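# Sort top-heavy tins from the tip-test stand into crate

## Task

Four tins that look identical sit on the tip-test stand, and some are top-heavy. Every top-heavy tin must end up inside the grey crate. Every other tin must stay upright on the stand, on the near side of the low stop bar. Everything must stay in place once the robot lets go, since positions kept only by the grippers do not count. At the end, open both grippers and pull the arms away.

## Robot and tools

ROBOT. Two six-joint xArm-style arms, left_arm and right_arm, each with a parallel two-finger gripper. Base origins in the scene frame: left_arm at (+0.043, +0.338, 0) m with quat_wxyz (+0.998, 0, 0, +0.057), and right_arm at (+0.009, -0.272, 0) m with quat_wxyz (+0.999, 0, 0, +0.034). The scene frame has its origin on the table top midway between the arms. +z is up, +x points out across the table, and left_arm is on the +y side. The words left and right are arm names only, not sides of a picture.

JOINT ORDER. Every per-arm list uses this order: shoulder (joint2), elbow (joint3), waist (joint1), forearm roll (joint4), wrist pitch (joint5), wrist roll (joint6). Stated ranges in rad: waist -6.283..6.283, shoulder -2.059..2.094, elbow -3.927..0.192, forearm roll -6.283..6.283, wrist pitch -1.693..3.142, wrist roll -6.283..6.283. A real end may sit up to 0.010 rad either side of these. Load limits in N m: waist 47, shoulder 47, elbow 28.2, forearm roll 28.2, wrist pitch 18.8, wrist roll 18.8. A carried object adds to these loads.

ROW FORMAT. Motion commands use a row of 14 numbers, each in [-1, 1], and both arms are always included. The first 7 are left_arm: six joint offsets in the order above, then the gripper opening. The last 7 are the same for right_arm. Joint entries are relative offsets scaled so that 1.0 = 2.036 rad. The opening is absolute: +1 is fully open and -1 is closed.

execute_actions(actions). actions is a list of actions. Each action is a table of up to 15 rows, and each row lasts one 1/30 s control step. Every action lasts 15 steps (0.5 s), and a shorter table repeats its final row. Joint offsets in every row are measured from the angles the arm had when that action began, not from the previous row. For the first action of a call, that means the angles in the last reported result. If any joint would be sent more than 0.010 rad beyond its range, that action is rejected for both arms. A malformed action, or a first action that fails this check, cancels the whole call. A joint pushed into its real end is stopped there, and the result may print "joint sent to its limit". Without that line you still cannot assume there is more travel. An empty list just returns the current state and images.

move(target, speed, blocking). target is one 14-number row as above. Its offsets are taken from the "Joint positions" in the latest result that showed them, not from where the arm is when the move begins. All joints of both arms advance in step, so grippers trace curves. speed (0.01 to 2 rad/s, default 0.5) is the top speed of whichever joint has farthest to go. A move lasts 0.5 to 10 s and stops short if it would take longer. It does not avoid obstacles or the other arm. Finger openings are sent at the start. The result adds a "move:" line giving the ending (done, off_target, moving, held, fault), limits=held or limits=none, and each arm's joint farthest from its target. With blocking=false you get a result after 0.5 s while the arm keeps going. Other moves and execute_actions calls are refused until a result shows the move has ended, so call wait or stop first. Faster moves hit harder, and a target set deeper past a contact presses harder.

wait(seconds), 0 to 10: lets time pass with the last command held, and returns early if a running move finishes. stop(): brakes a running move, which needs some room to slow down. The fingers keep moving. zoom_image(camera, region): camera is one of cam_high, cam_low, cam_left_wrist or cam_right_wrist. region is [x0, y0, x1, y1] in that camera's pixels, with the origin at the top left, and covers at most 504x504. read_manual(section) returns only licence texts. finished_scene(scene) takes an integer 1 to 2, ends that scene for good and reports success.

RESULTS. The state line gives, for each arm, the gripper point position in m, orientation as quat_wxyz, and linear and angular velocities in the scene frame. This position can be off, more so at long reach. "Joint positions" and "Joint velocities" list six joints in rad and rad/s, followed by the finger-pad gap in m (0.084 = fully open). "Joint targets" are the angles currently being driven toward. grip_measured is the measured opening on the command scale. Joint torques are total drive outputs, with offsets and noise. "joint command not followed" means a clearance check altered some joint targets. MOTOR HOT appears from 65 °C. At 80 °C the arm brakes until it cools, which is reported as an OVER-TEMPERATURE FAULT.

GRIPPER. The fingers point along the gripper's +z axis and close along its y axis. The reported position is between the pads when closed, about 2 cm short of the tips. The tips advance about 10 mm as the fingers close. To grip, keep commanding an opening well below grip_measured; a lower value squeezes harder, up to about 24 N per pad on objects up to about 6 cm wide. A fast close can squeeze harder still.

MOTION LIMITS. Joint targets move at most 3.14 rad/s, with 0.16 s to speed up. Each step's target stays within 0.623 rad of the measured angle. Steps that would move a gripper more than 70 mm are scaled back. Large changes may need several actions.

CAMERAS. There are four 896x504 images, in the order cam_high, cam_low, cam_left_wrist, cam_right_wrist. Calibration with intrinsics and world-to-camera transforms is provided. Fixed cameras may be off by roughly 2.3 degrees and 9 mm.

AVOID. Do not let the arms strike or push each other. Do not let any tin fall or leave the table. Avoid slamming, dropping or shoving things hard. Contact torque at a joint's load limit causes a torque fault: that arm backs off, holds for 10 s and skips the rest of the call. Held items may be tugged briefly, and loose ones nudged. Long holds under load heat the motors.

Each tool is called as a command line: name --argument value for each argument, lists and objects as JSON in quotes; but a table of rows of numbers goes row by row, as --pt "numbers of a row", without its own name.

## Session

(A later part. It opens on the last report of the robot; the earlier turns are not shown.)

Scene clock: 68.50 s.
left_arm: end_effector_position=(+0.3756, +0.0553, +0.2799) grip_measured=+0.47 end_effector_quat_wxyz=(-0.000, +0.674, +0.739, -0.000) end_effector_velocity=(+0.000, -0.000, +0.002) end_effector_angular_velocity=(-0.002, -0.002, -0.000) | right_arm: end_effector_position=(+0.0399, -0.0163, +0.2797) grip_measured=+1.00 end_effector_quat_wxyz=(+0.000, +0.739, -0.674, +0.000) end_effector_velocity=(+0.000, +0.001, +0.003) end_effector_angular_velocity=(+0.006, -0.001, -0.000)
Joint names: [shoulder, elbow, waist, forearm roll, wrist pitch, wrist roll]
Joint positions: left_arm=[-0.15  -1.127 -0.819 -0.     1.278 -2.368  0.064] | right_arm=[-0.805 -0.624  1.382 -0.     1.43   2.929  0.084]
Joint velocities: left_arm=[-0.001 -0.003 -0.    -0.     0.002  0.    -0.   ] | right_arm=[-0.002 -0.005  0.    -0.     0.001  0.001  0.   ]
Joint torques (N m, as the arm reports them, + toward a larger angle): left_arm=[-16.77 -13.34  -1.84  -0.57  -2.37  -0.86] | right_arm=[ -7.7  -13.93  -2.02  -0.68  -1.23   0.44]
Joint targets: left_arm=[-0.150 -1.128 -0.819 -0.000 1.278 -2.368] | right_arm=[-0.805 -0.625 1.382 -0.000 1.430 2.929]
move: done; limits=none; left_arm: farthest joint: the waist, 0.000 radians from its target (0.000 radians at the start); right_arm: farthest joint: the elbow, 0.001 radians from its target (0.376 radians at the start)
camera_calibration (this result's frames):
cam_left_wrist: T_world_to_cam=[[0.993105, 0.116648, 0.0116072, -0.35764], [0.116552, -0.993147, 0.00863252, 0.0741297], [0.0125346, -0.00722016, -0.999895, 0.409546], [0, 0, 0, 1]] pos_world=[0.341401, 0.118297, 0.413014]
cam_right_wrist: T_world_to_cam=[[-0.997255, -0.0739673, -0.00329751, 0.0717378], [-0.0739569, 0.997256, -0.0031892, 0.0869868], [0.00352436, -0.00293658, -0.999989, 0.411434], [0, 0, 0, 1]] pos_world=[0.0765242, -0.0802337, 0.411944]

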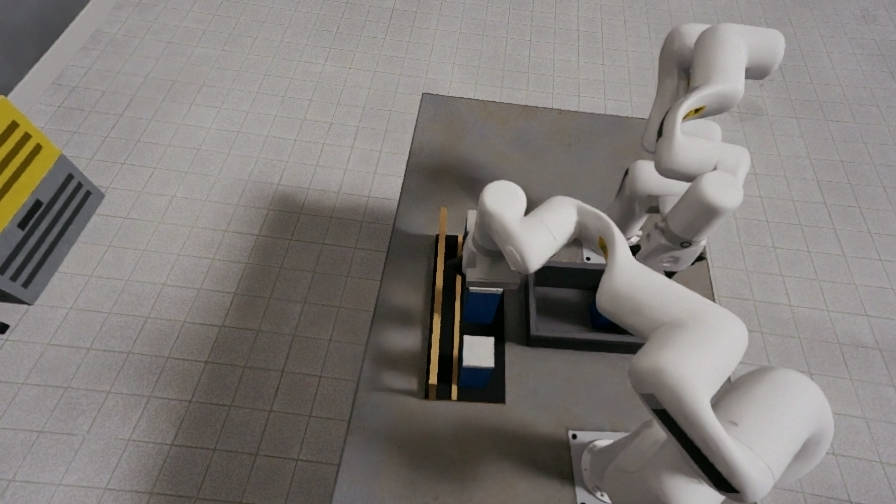

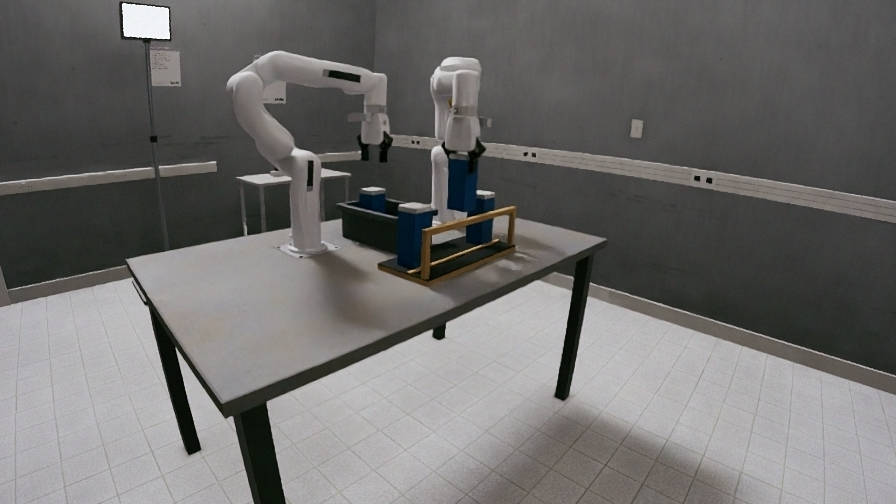

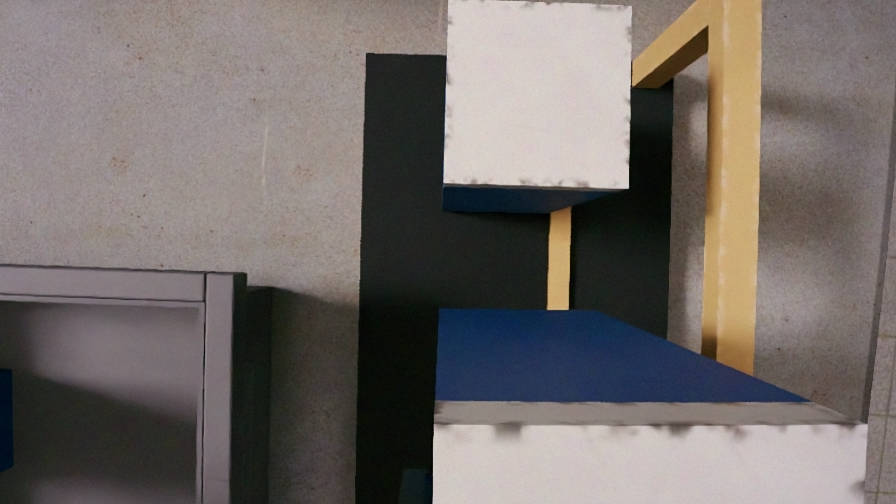

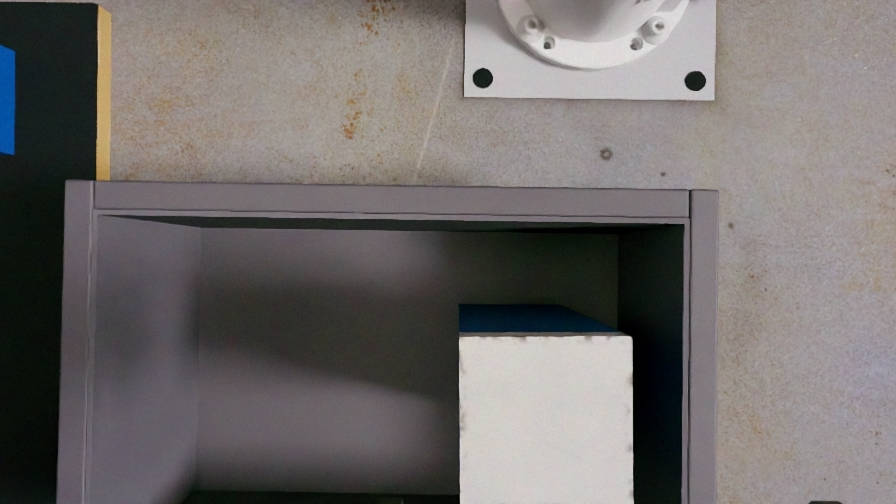

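move --target '[-0.1197,0.1110,-0.2587,0,0.0083,-0.2587,-0.2,0,0,0.45,0,0,0,1]' --speed 0.7

move --target '[0.0719,0.1459,0,0,-0.2178,0,-0.2,0,0,0,0,0,0,1]' --speed 0.25

Scene clock: 71.53 s.
left_arm: end_effector_position=(+0.1653, -0.0079, +0.2801) grip_measured=+0.47 end_effector_quat_wxyz=(+0.000, +0.674, +0.739, -0.000) end_effector_velocity=(-0.001, +0.000, -0.001) end_effector_angular_velocity=(+0.001, +0.002, -0.001) | right_arm: end_effector_position=(-0.1752, -0.0918, +0.2797) grip_measured=+1.00 end_effector_quat_wxyz=(-0.000, +0.961, -0.278, +0.000) end_effector_velocity=(-0.001, -0.001, +0.000) end_effector_angular_velocity=(+0.001, +0.002, +0.004)
Joint names: [shoulder, elbow, waist, forearm roll, wrist pitch, wrist roll]
Joint positions: left_arm=[-0.393 -0.901 -1.346 -0.     1.294 -2.894  0.064] | right_arm=[-0.805 -0.624  2.297 -0.     1.43   2.929  0.084]
Joint velocities: left_arm=[-0.001  0.003 -0.003 -0.001  0.    -0.001 -0.   ] | right_arm=[-0.001 -0.     0.004  0.001 -0.     0.    -0.   ]
Joint torques (N m, as the arm reports them, + toward a larger angle): left_arm=[-12.21 -13.35  -1.47  -0.48  -2.26  -0.77] | right_arm=[ -8.   -13.86  -2.11  -0.61  -1.26   0.38]
Joint targets: left_arm=[-0.394 -0.901 -1.346 -0.000 1.294 -2.895] | right_arm=[-0.805 -0.624 2.298 -0.000 1.430 2.929]
move: done; limits=none; left_arm: farthest joint: the waist, 0.000 radians from its target (0.526 radians at the start); right_arm: farthest joint: the waist, 0.001 radians from its target (0.916 radians at the start)
camera_calibration (this result's frames):
cam_left_wrist: T_world_to_cam=[[0.99308, 0.116844, 0.0118502, -0.141495], [0.11674, -0.99312, 0.00913725, 0.0357219], [0.0128363, -0.00769062, -0.999888, 0.41189], [0, 0, 0, 1]] pos_world=[0.131058, 0.0551767, 0.413195]
cam_right_wrist: T_world_to_cam=[[-0.549043, -0.835787, -0.00332143, -0.139749], [-0.835782, 0.549053, -0.00319914, -0.0283012], [0.00449744, 0.00101952, -0.999989, 0.412503], [0, 0, 0, 1]] pos_world=[-0.102237, -0.101682, 0.411944]

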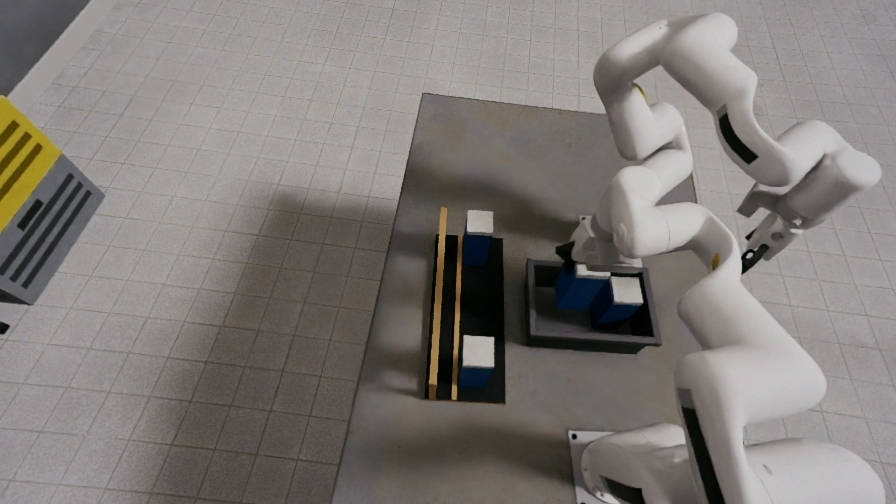

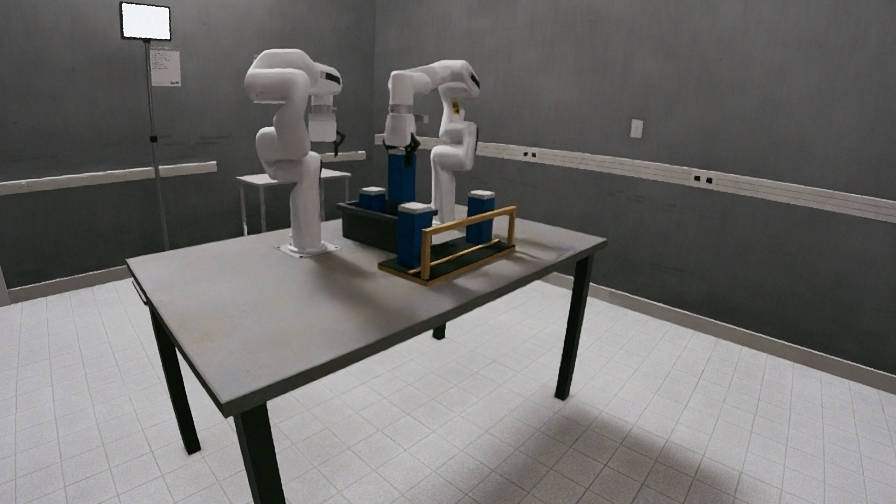

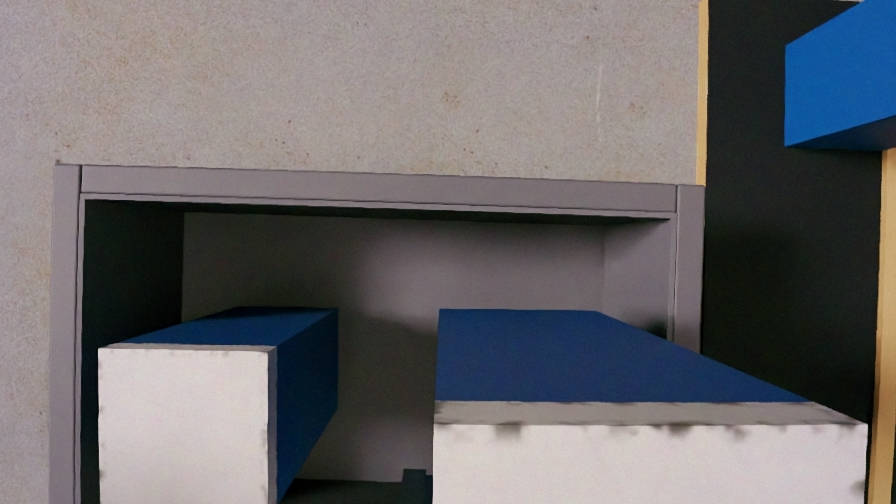

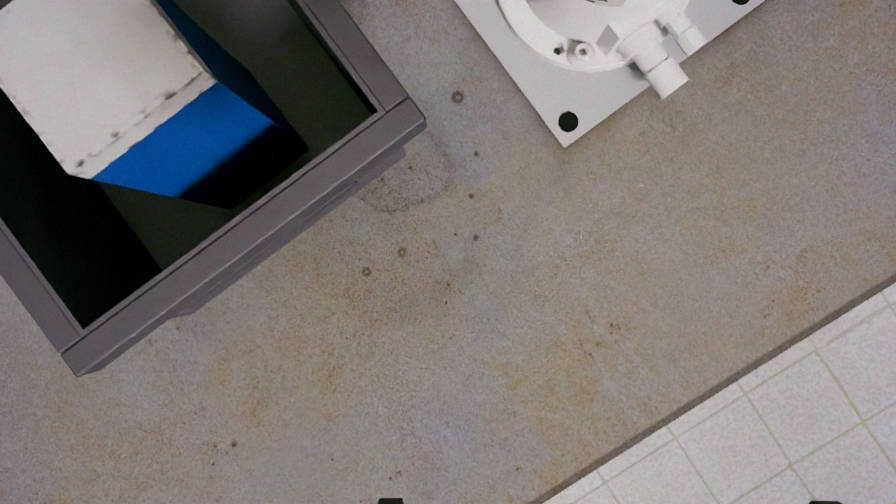

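Scene clock: 73.83 s.
left_arm: end_effector_position=(+0.1654, -0.0080, +0.1374) grip_measured=+0.47 end_effector_quat_wxyz=(+0.000, +0.674, +0.739, -0.000) end_effector_velocity=(-0.000, +0.001, -0.001) end_effector_angular_velocity=(+0.002, +0.001, -0.000) | right_arm: end_effector_position=(-0.1752, -0.0918, +0.2797) grip_measured=+1.00 end_effector_quat_wxyz=(-0.000, +0.961, -0.278, +0.000) end_effector_velocity=(-0.000, -0.001, -0.000) end_effector_angular_velocity=(-0.001, +0.000, +0.001)
Joint names: [shoulder, elbow, waist, forearm roll, wrist pitch, wrist roll]
Joint positions: left_arm=[-0.247 -0.605 -1.346 -0.     0.851 -2.894  0.064] | right_arm=[-0.805 -0.624  2.297 -0.     1.43   2.929  0.084]
Joint velocities: left_arm=[ 0.002  0.002 -0.    -0.    -0.002  0.     0.   ] | right_arm=[-0.001  0.001  0.002  0.     0.     0.    -0.   ]
Joint torques (N m, as the arm reports them, + toward a larger angle): left_arm=[-13.57 -12.2   -1.7   -0.49  -2.39  -0.77] | right_arm=[ -7.86 -13.93  -1.88  -0.66  -1.25   0.42]
Joint targets: left_arm=[-0.247 -0.604 -1.346 -0.000 0.851 -2.894] | right_arm=[-0.805 -0.624 2.297 -0.000 1.430 2.929]
move: done; limits=none; left_arm: farthest joint: the shoulder, 0.001 radians from its target (0.147 radians at the start); right_arm: farthest joint: the waist, 0.000 radians from its target (0.000 radians at the start)
camera_calibration (this result's frames):
cam_left_wrist: T_world_to_cam=[[0.99306, 0.116993, 0.0120077, -0.139881], [0.116883, -0.9931, 0.00948497, 0.0368224], [0.0130345, -0.00801565, -0.999883, 0.269119], [0, 0, 0, 1]] pos_world=[0.131099, 0.0550906, 0.270418]
cam_right_wrist: T_world_to_cam=[[-0.549043, -0.835787, -0.00332133, -0.139749], [-0.835782, 0.549053, -0.00319923, -0.0283011], [0.00449745, 0.00101939, -0.999989, 0.412503], [0, 0, 0, 1]] pos_world=[-0.102237, -0.101682, 0.411944]

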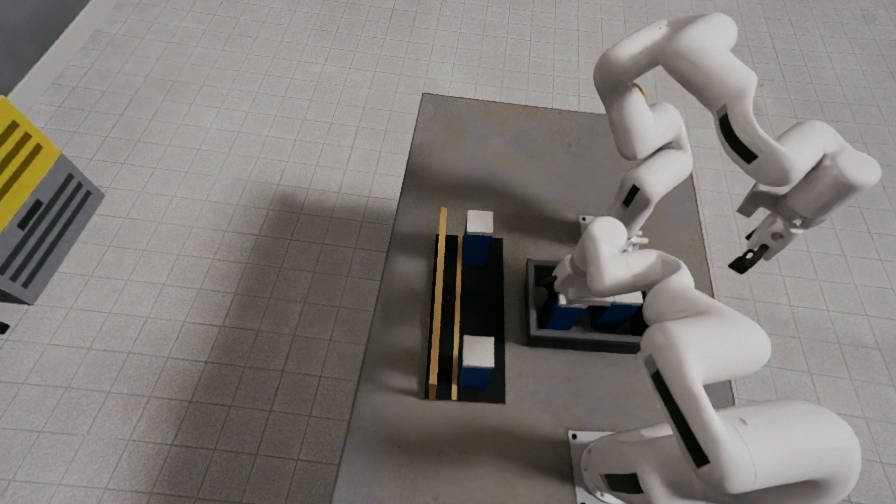

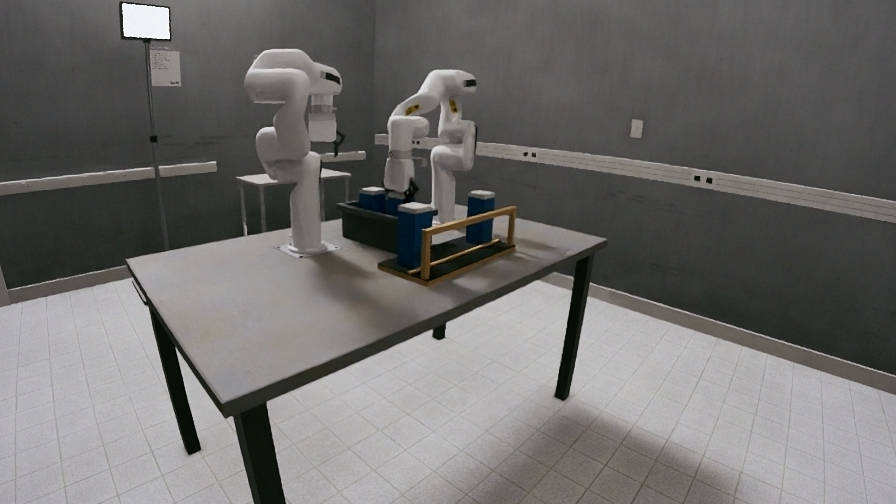

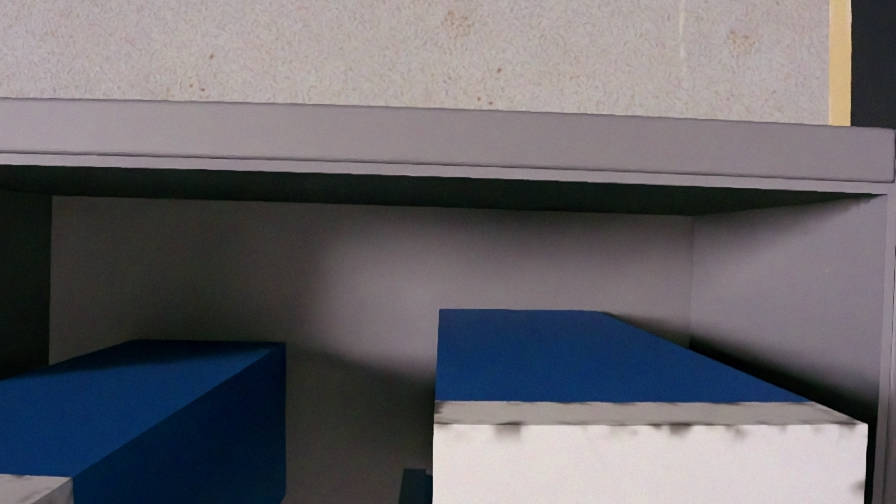

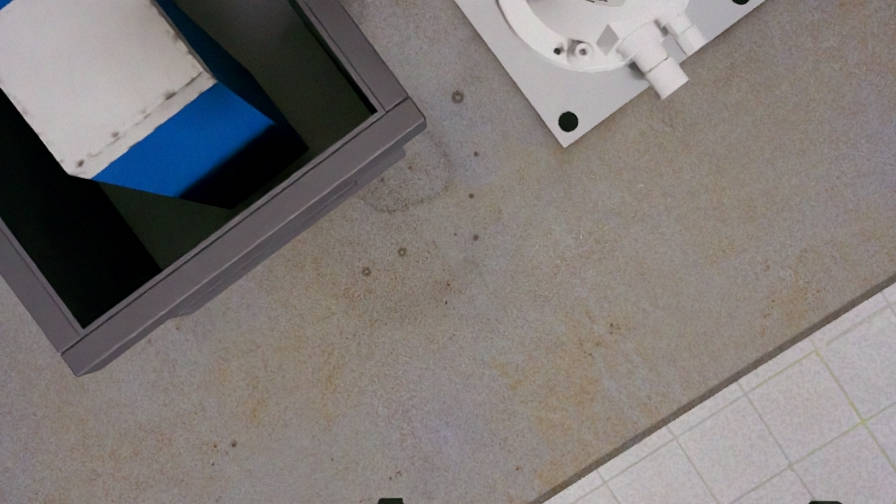

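Lower 2 mm more, open, then retract.

move --target '[0.001,0.002,0,0,-0.003,0,-0.2,0,0,0,0,0,0,1]' --speed 0.02

move --target '[0,0,0,0,0,0,1,0,0,0,0,0,0,1]'

move --target '[-0.0729,-0.1479,0,0,0.2208,0,1,0,0,0,0,0,0,1]' --speed 0.6

Scene clock: 74.97 s.
left_arm: end_effector_position=(+0.1653, -0.0076, +0.1355) grip_measured=+0.47 end_effector_quat_wxyz=(+0.000, +0.674, +0.739, -0.000) end_effector_velocity=(+0.000, +0.000, -0.001) end_effector_angular_velocity=(+0.000, -0.000, +0.000) | right_arm: end_effector_position=(-0.1752, -0.0918, +0.2797) grip_measured=+1.00 end_effector_quat_wxyz=(-0.000, +0.961, -0.278, +0.000) end_effector_velocity=(-0.000, +0.000, +0.000) end_effector_angular_velocity=(+0.002, +0.000, +0.000)
Joint names: [shoulder, elbow, waist, forearm roll, wrist pitch, wrist roll]
Joint positions: left_arm=[-0.245 -0.601 -1.346 -0.     0.845 -2.894  0.064] | right_arm=[-0.805 -0.624  2.297 -0.     1.43   2.929  0.084]
Joint velocities: left_arm=[ 0.001  0.002  0.     0.    -0.002 -0.    -0.   ] | right_arm=[-0.     0.     0.001 -0.001 -0.002  0.001  0.   ]
Joint torques (N m, as the arm reports them, + toward a larger angle): left_arm=[-13.83 -12.05  -1.61  -0.45  -2.28  -0.85] | right_arm=[ -7.92 -13.91  -2.11  -0.66  -1.2    0.43]
Joint targets: left_arm=[-0.245 -0.601 -1.346 -0.000 0.845 -2.894] | right_arm=[-0.805 -0.624 2.297 -0.000 1.430 2.929]
move: done; limits=none; left_arm: farthest joint: the waist, 0.000 radians from its target (0.000 radians at the start); right_arm: farthest joint: the waist, 0.000 radians from its target (0.000 radians at the start)
camera_calibration (this result's frames):
cam_left_wrist: T_world_to_cam=[[0.99306, 0.116994, 0.0119989, -0.139762], [0.116885, -0.993101, 0.00943872, 0.0372735], [0.0130204, -0.00797073, -0.999883, 0.267319], [0, 0, 0, 1]] pos_world=[0.130955, 0.0554984, 0.268613]
cam_right_wrist: T_world_to_cam=[[-0.549043, -0.835787, -0.00332139, -0.139749], [-0.835782, 0.549053, -0.00319929, -0.0283011], [0.00449754, 0.00101941, -0.999989, 0.412503], [0, 0, 0, 1]] pos_world=[-0.102237, -0.101682, 0.411944]

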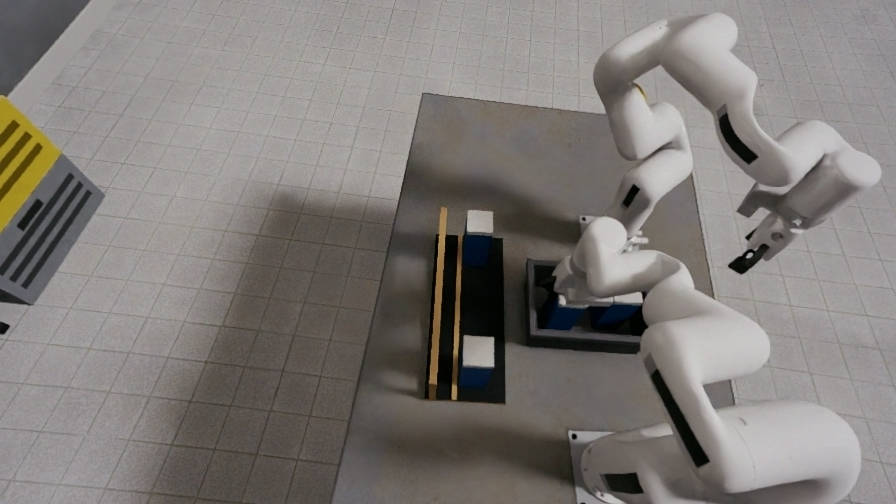

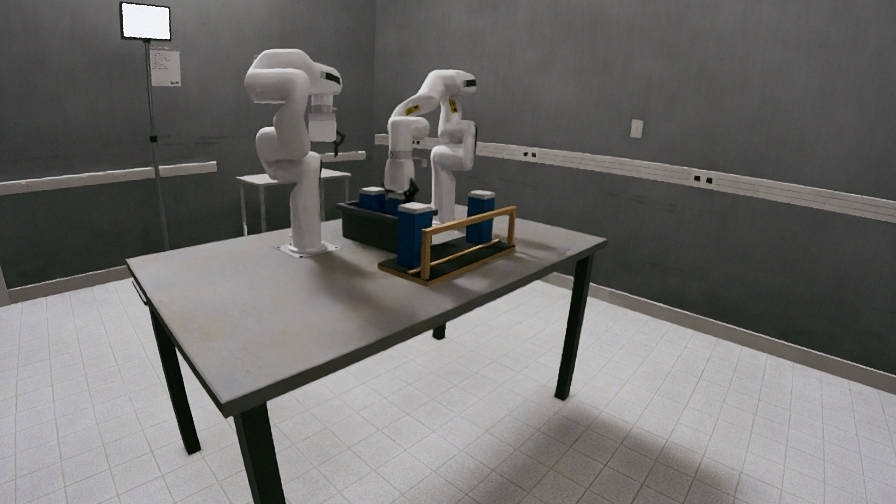

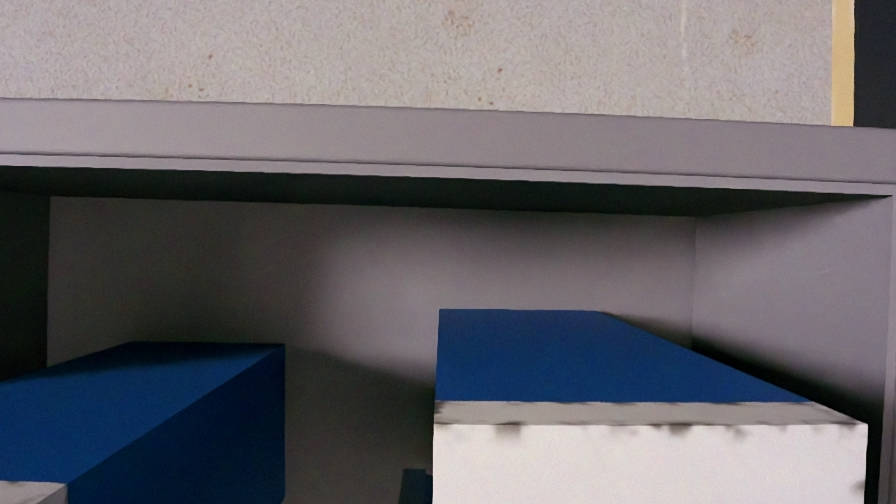

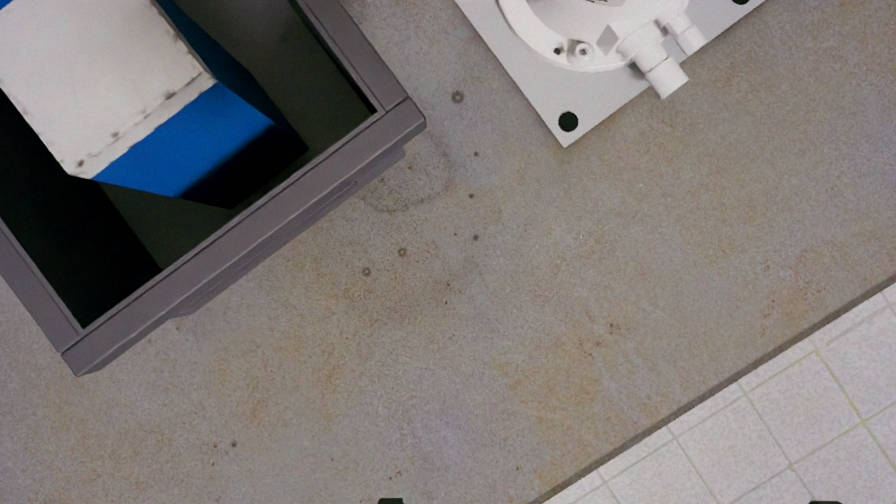

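Scene clock: 75.47 s.
left_arm: end_effector_position=(+0.1653, -0.0077, +0.1356) grip_measured=+1.00 end_effector_quat_wxyz=(+0.000, +0.674, +0.739, -0.000) end_effector_velocity=(+0.000, -0.001, +0.001) end_effector_angular_velocity=(-0.002, -0.000, +0.000) | right_arm: end_effector_position=(-0.1752, -0.0918, +0.2797) grip_measured=+1.00 end_effector_quat_wxyz=(-0.000, +0.961, -0.278, +0.000) end_effector_velocity=(-0.000, +0.000, +0.001) end_effector_angular_velocity=(+0.002, +0.002, -0.001)
Joint names: [shoulder, elbow, waist, forearm roll, wrist pitch, wrist roll]
Joint positions: left_arm=[-0.245 -0.601 -1.346 -0.     0.845 -2.894  0.084] | right_arm=[-0.805 -0.624  2.297 -0.     1.43   2.929  0.084]
Joint velocities: left_arm=[-0.    -0.001 -0.    -0.    -0.001 -0.     0.   ] | right_arm=[-0.001 -0.001 -0.001 -0.    -0.001  0.    -0.   ]
Joint torques (N m, as the arm reports them, + toward a larger angle): left_arm=[-12.64 -11.3   -1.83  -0.34  -2.1   -0.87] | right_arm=[ -7.8  -13.87  -2.17  -0.64  -1.29   0.42]
Joint targets: left_arm=[-0.245 -0.601 -1.346 -0.000 0.845 -2.894] | right_arm=[-0.805 -0.624 2.297 -0.000 1.430 2.929]
move: done; limits=none; left_arm: farthest joint: the waist, 0.000 radians from its target (0.000 radians at the start); right_arm: farthest joint: the waist, 0.000 radians from its target (0.000 radians at the start)
camera_calibration (this result's frames):
cam_left_wrist: T_world_to_cam=[[0.993059, 0.116996, 0.0120519, -0.139785], [0.116884, -0.993099, 0.00966979, 0.0371764], [0.0131001, -0.008194, -0.999881, 0.267384], [0, 0, 0, 1]] pos_world=[0.130967, 0.0554651, 0.268677]
cam_right_wrist: T_world_to_cam=[[-0.549043, -0.835787, -0.0033214, -0.139749], [-0.835782, 0.549053, -0.00319933, -0.0283011], [0.00449759, 0.0010194, -0.999989, 0.412503], [0, 0, 0, 1]] pos_world=[-0.102237, -0.101682, 0.411944]

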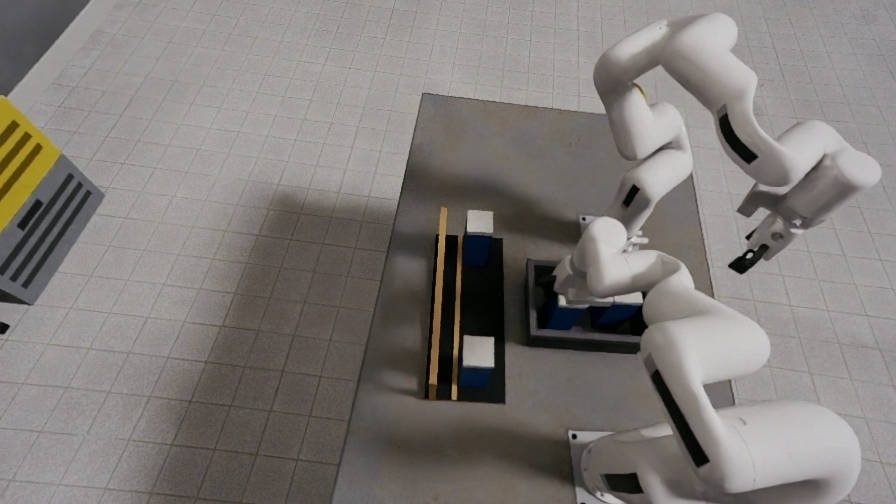

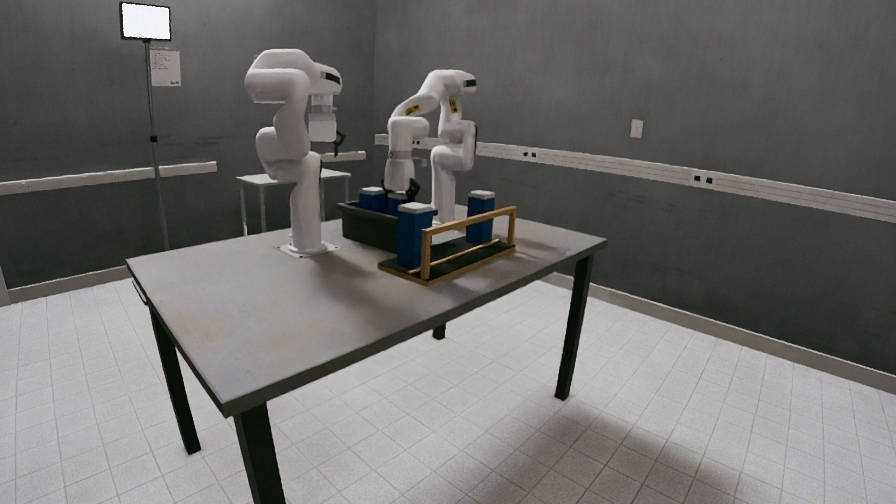

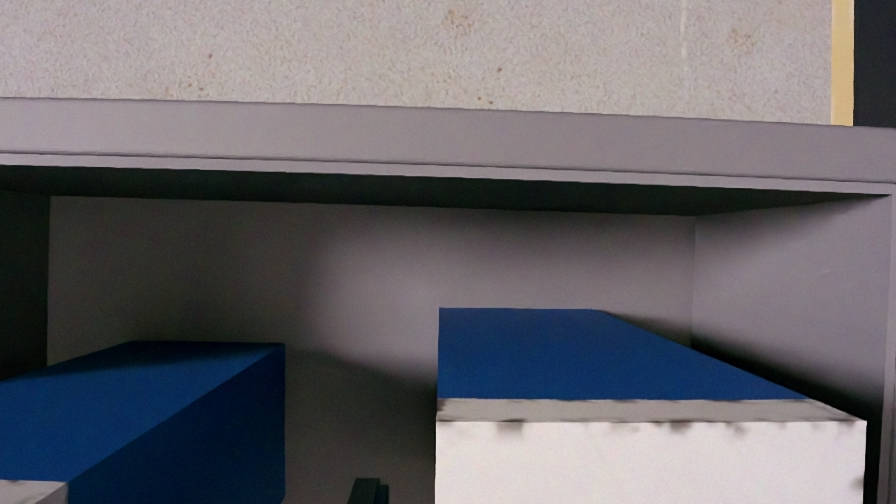

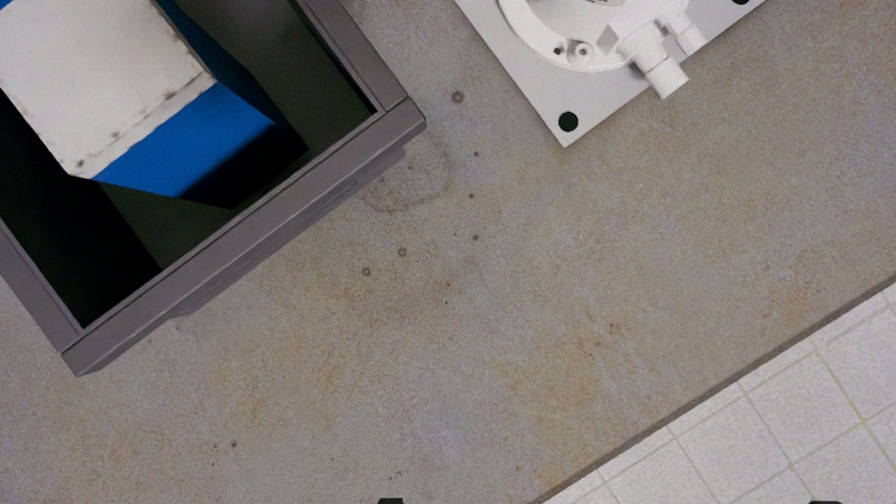

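Scene clock: 76.90 s.
left_arm: end_effector_position=(+0.1653, -0.0079, +0.2802) grip_measured=+1.00 end_effector_quat_wxyz=(+0.000, +0.674, +0.739, -0.000) end_effector_velocity=(+0.000, +0.000, +0.001) end_effector_angular_velocity=(-0.001, -0.000, +0.000) | right_arm: end_effector_position=(-0.1752, -0.0918, +0.2797) grip_measured=+1.00 end_effector_quat_wxyz=(-0.000, +0.961, -0.278, +0.000) end_effector_velocity=(-0.000, -0.000, +0.000) end_effector_angular_velocity=(-0.000, +0.001, +0.000)
Joint names: [shoulder, elbow, waist, forearm roll, wrist pitch, wrist roll]
Joint positions: left_arm=[-0.394 -0.902 -1.346 -0.     1.295 -2.894  0.084] | right_arm=[-0.805 -0.624  2.297 -0.     1.43   2.929  0.084]
Joint velocities: left_arm=[-0.002 -0.002  0.     0.     0.002 -0.    -0.   ] | right_arm=[ 0.    -0.001  0.     0.001  0.     0.    -0.   ]
Joint torques (N m, as the arm reports them, + toward a larger angle): left_arm=[-11.31 -12.11  -1.72  -0.52  -1.94  -0.8 ] | right_arm=[ -7.91 -13.9   -2.05  -0.68  -1.28   0.45]
Joint targets: left_arm=[-0.394 -0.902 -1.346 -0.000 1.295 -2.894] | right_arm=[-0.805 -0.624 2.297 -0.000 1.430 2.929]
move: done; limits=none; left_arm: farthest joint: the waist, 0.000 radians from its target (0.000 radians at the start); right_arm: farthest joint: the waist, 0.000 radians from its target (0.000 radians at the start)
camera_calibration (this result's frames):
cam_left_wrist: T_world_to_cam=[[0.993079, 0.116844, 0.0118639, -0.1415], [0.116739, -0.99312, 0.00918758, 0.0357064], [0.0128558, -0.00773901, -0.999887, 0.411963], [0, 0, 0, 1]] pos_world=[0.131056, 0.0551825, 0.413267]
cam_right_wrist: T_world_to_cam=[[-0.549043, -0.835787, -0.00332151, -0.139749], [-0.835782, 0.549053, -0.00319929, -0.0283011], [0.00449761, 0.00101951, -0.999989, 0.412503], [0, 0, 0, 1]] pos_world=[-0.102237, -0.101682, 0.411944]

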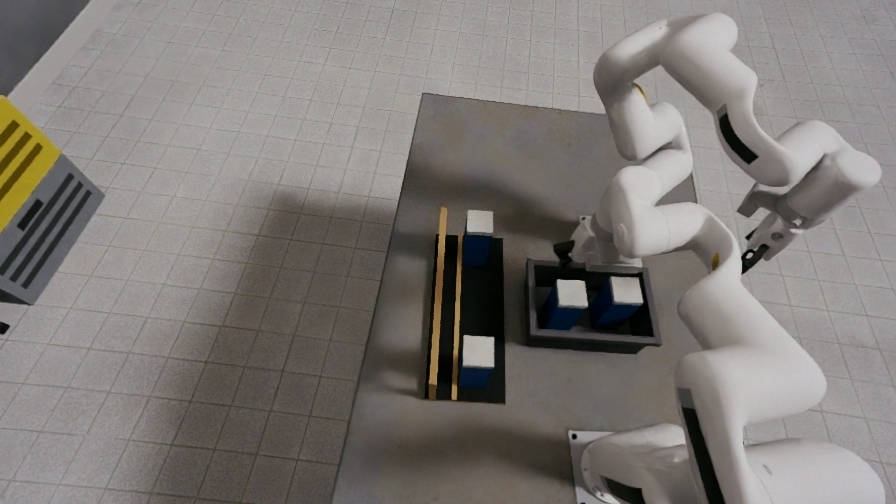

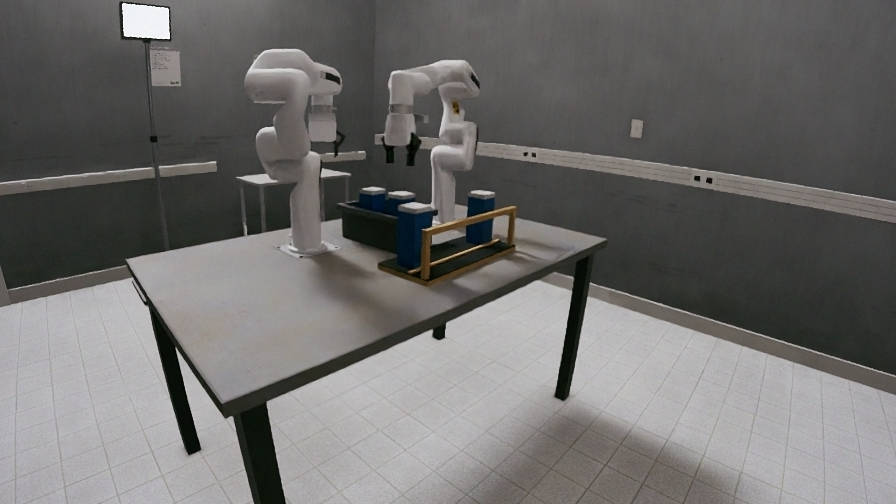

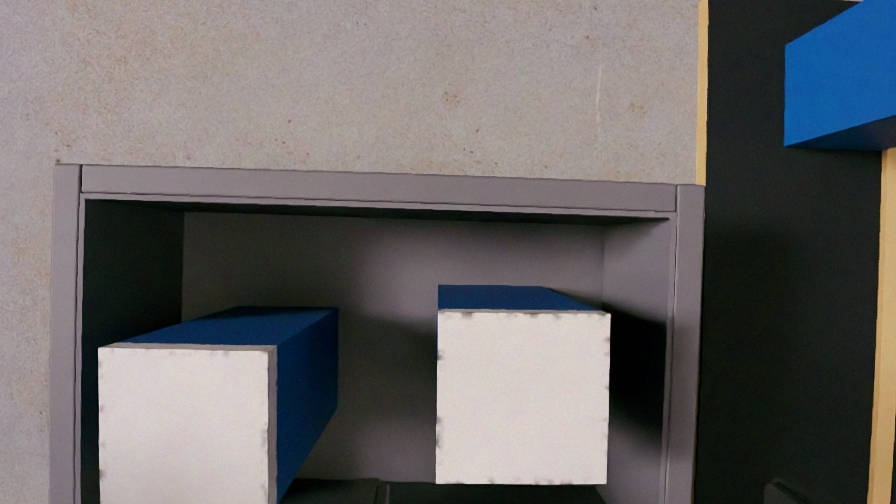

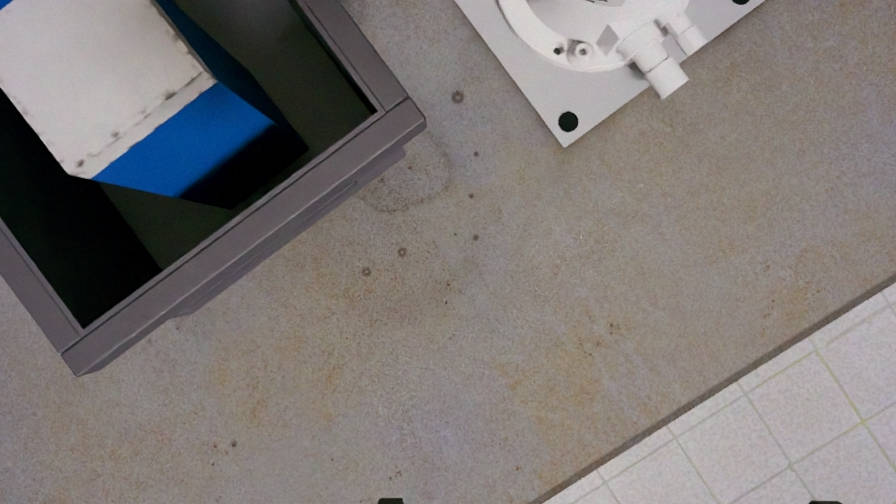

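finished_scene --scene 1

The scene is finished: the task was done.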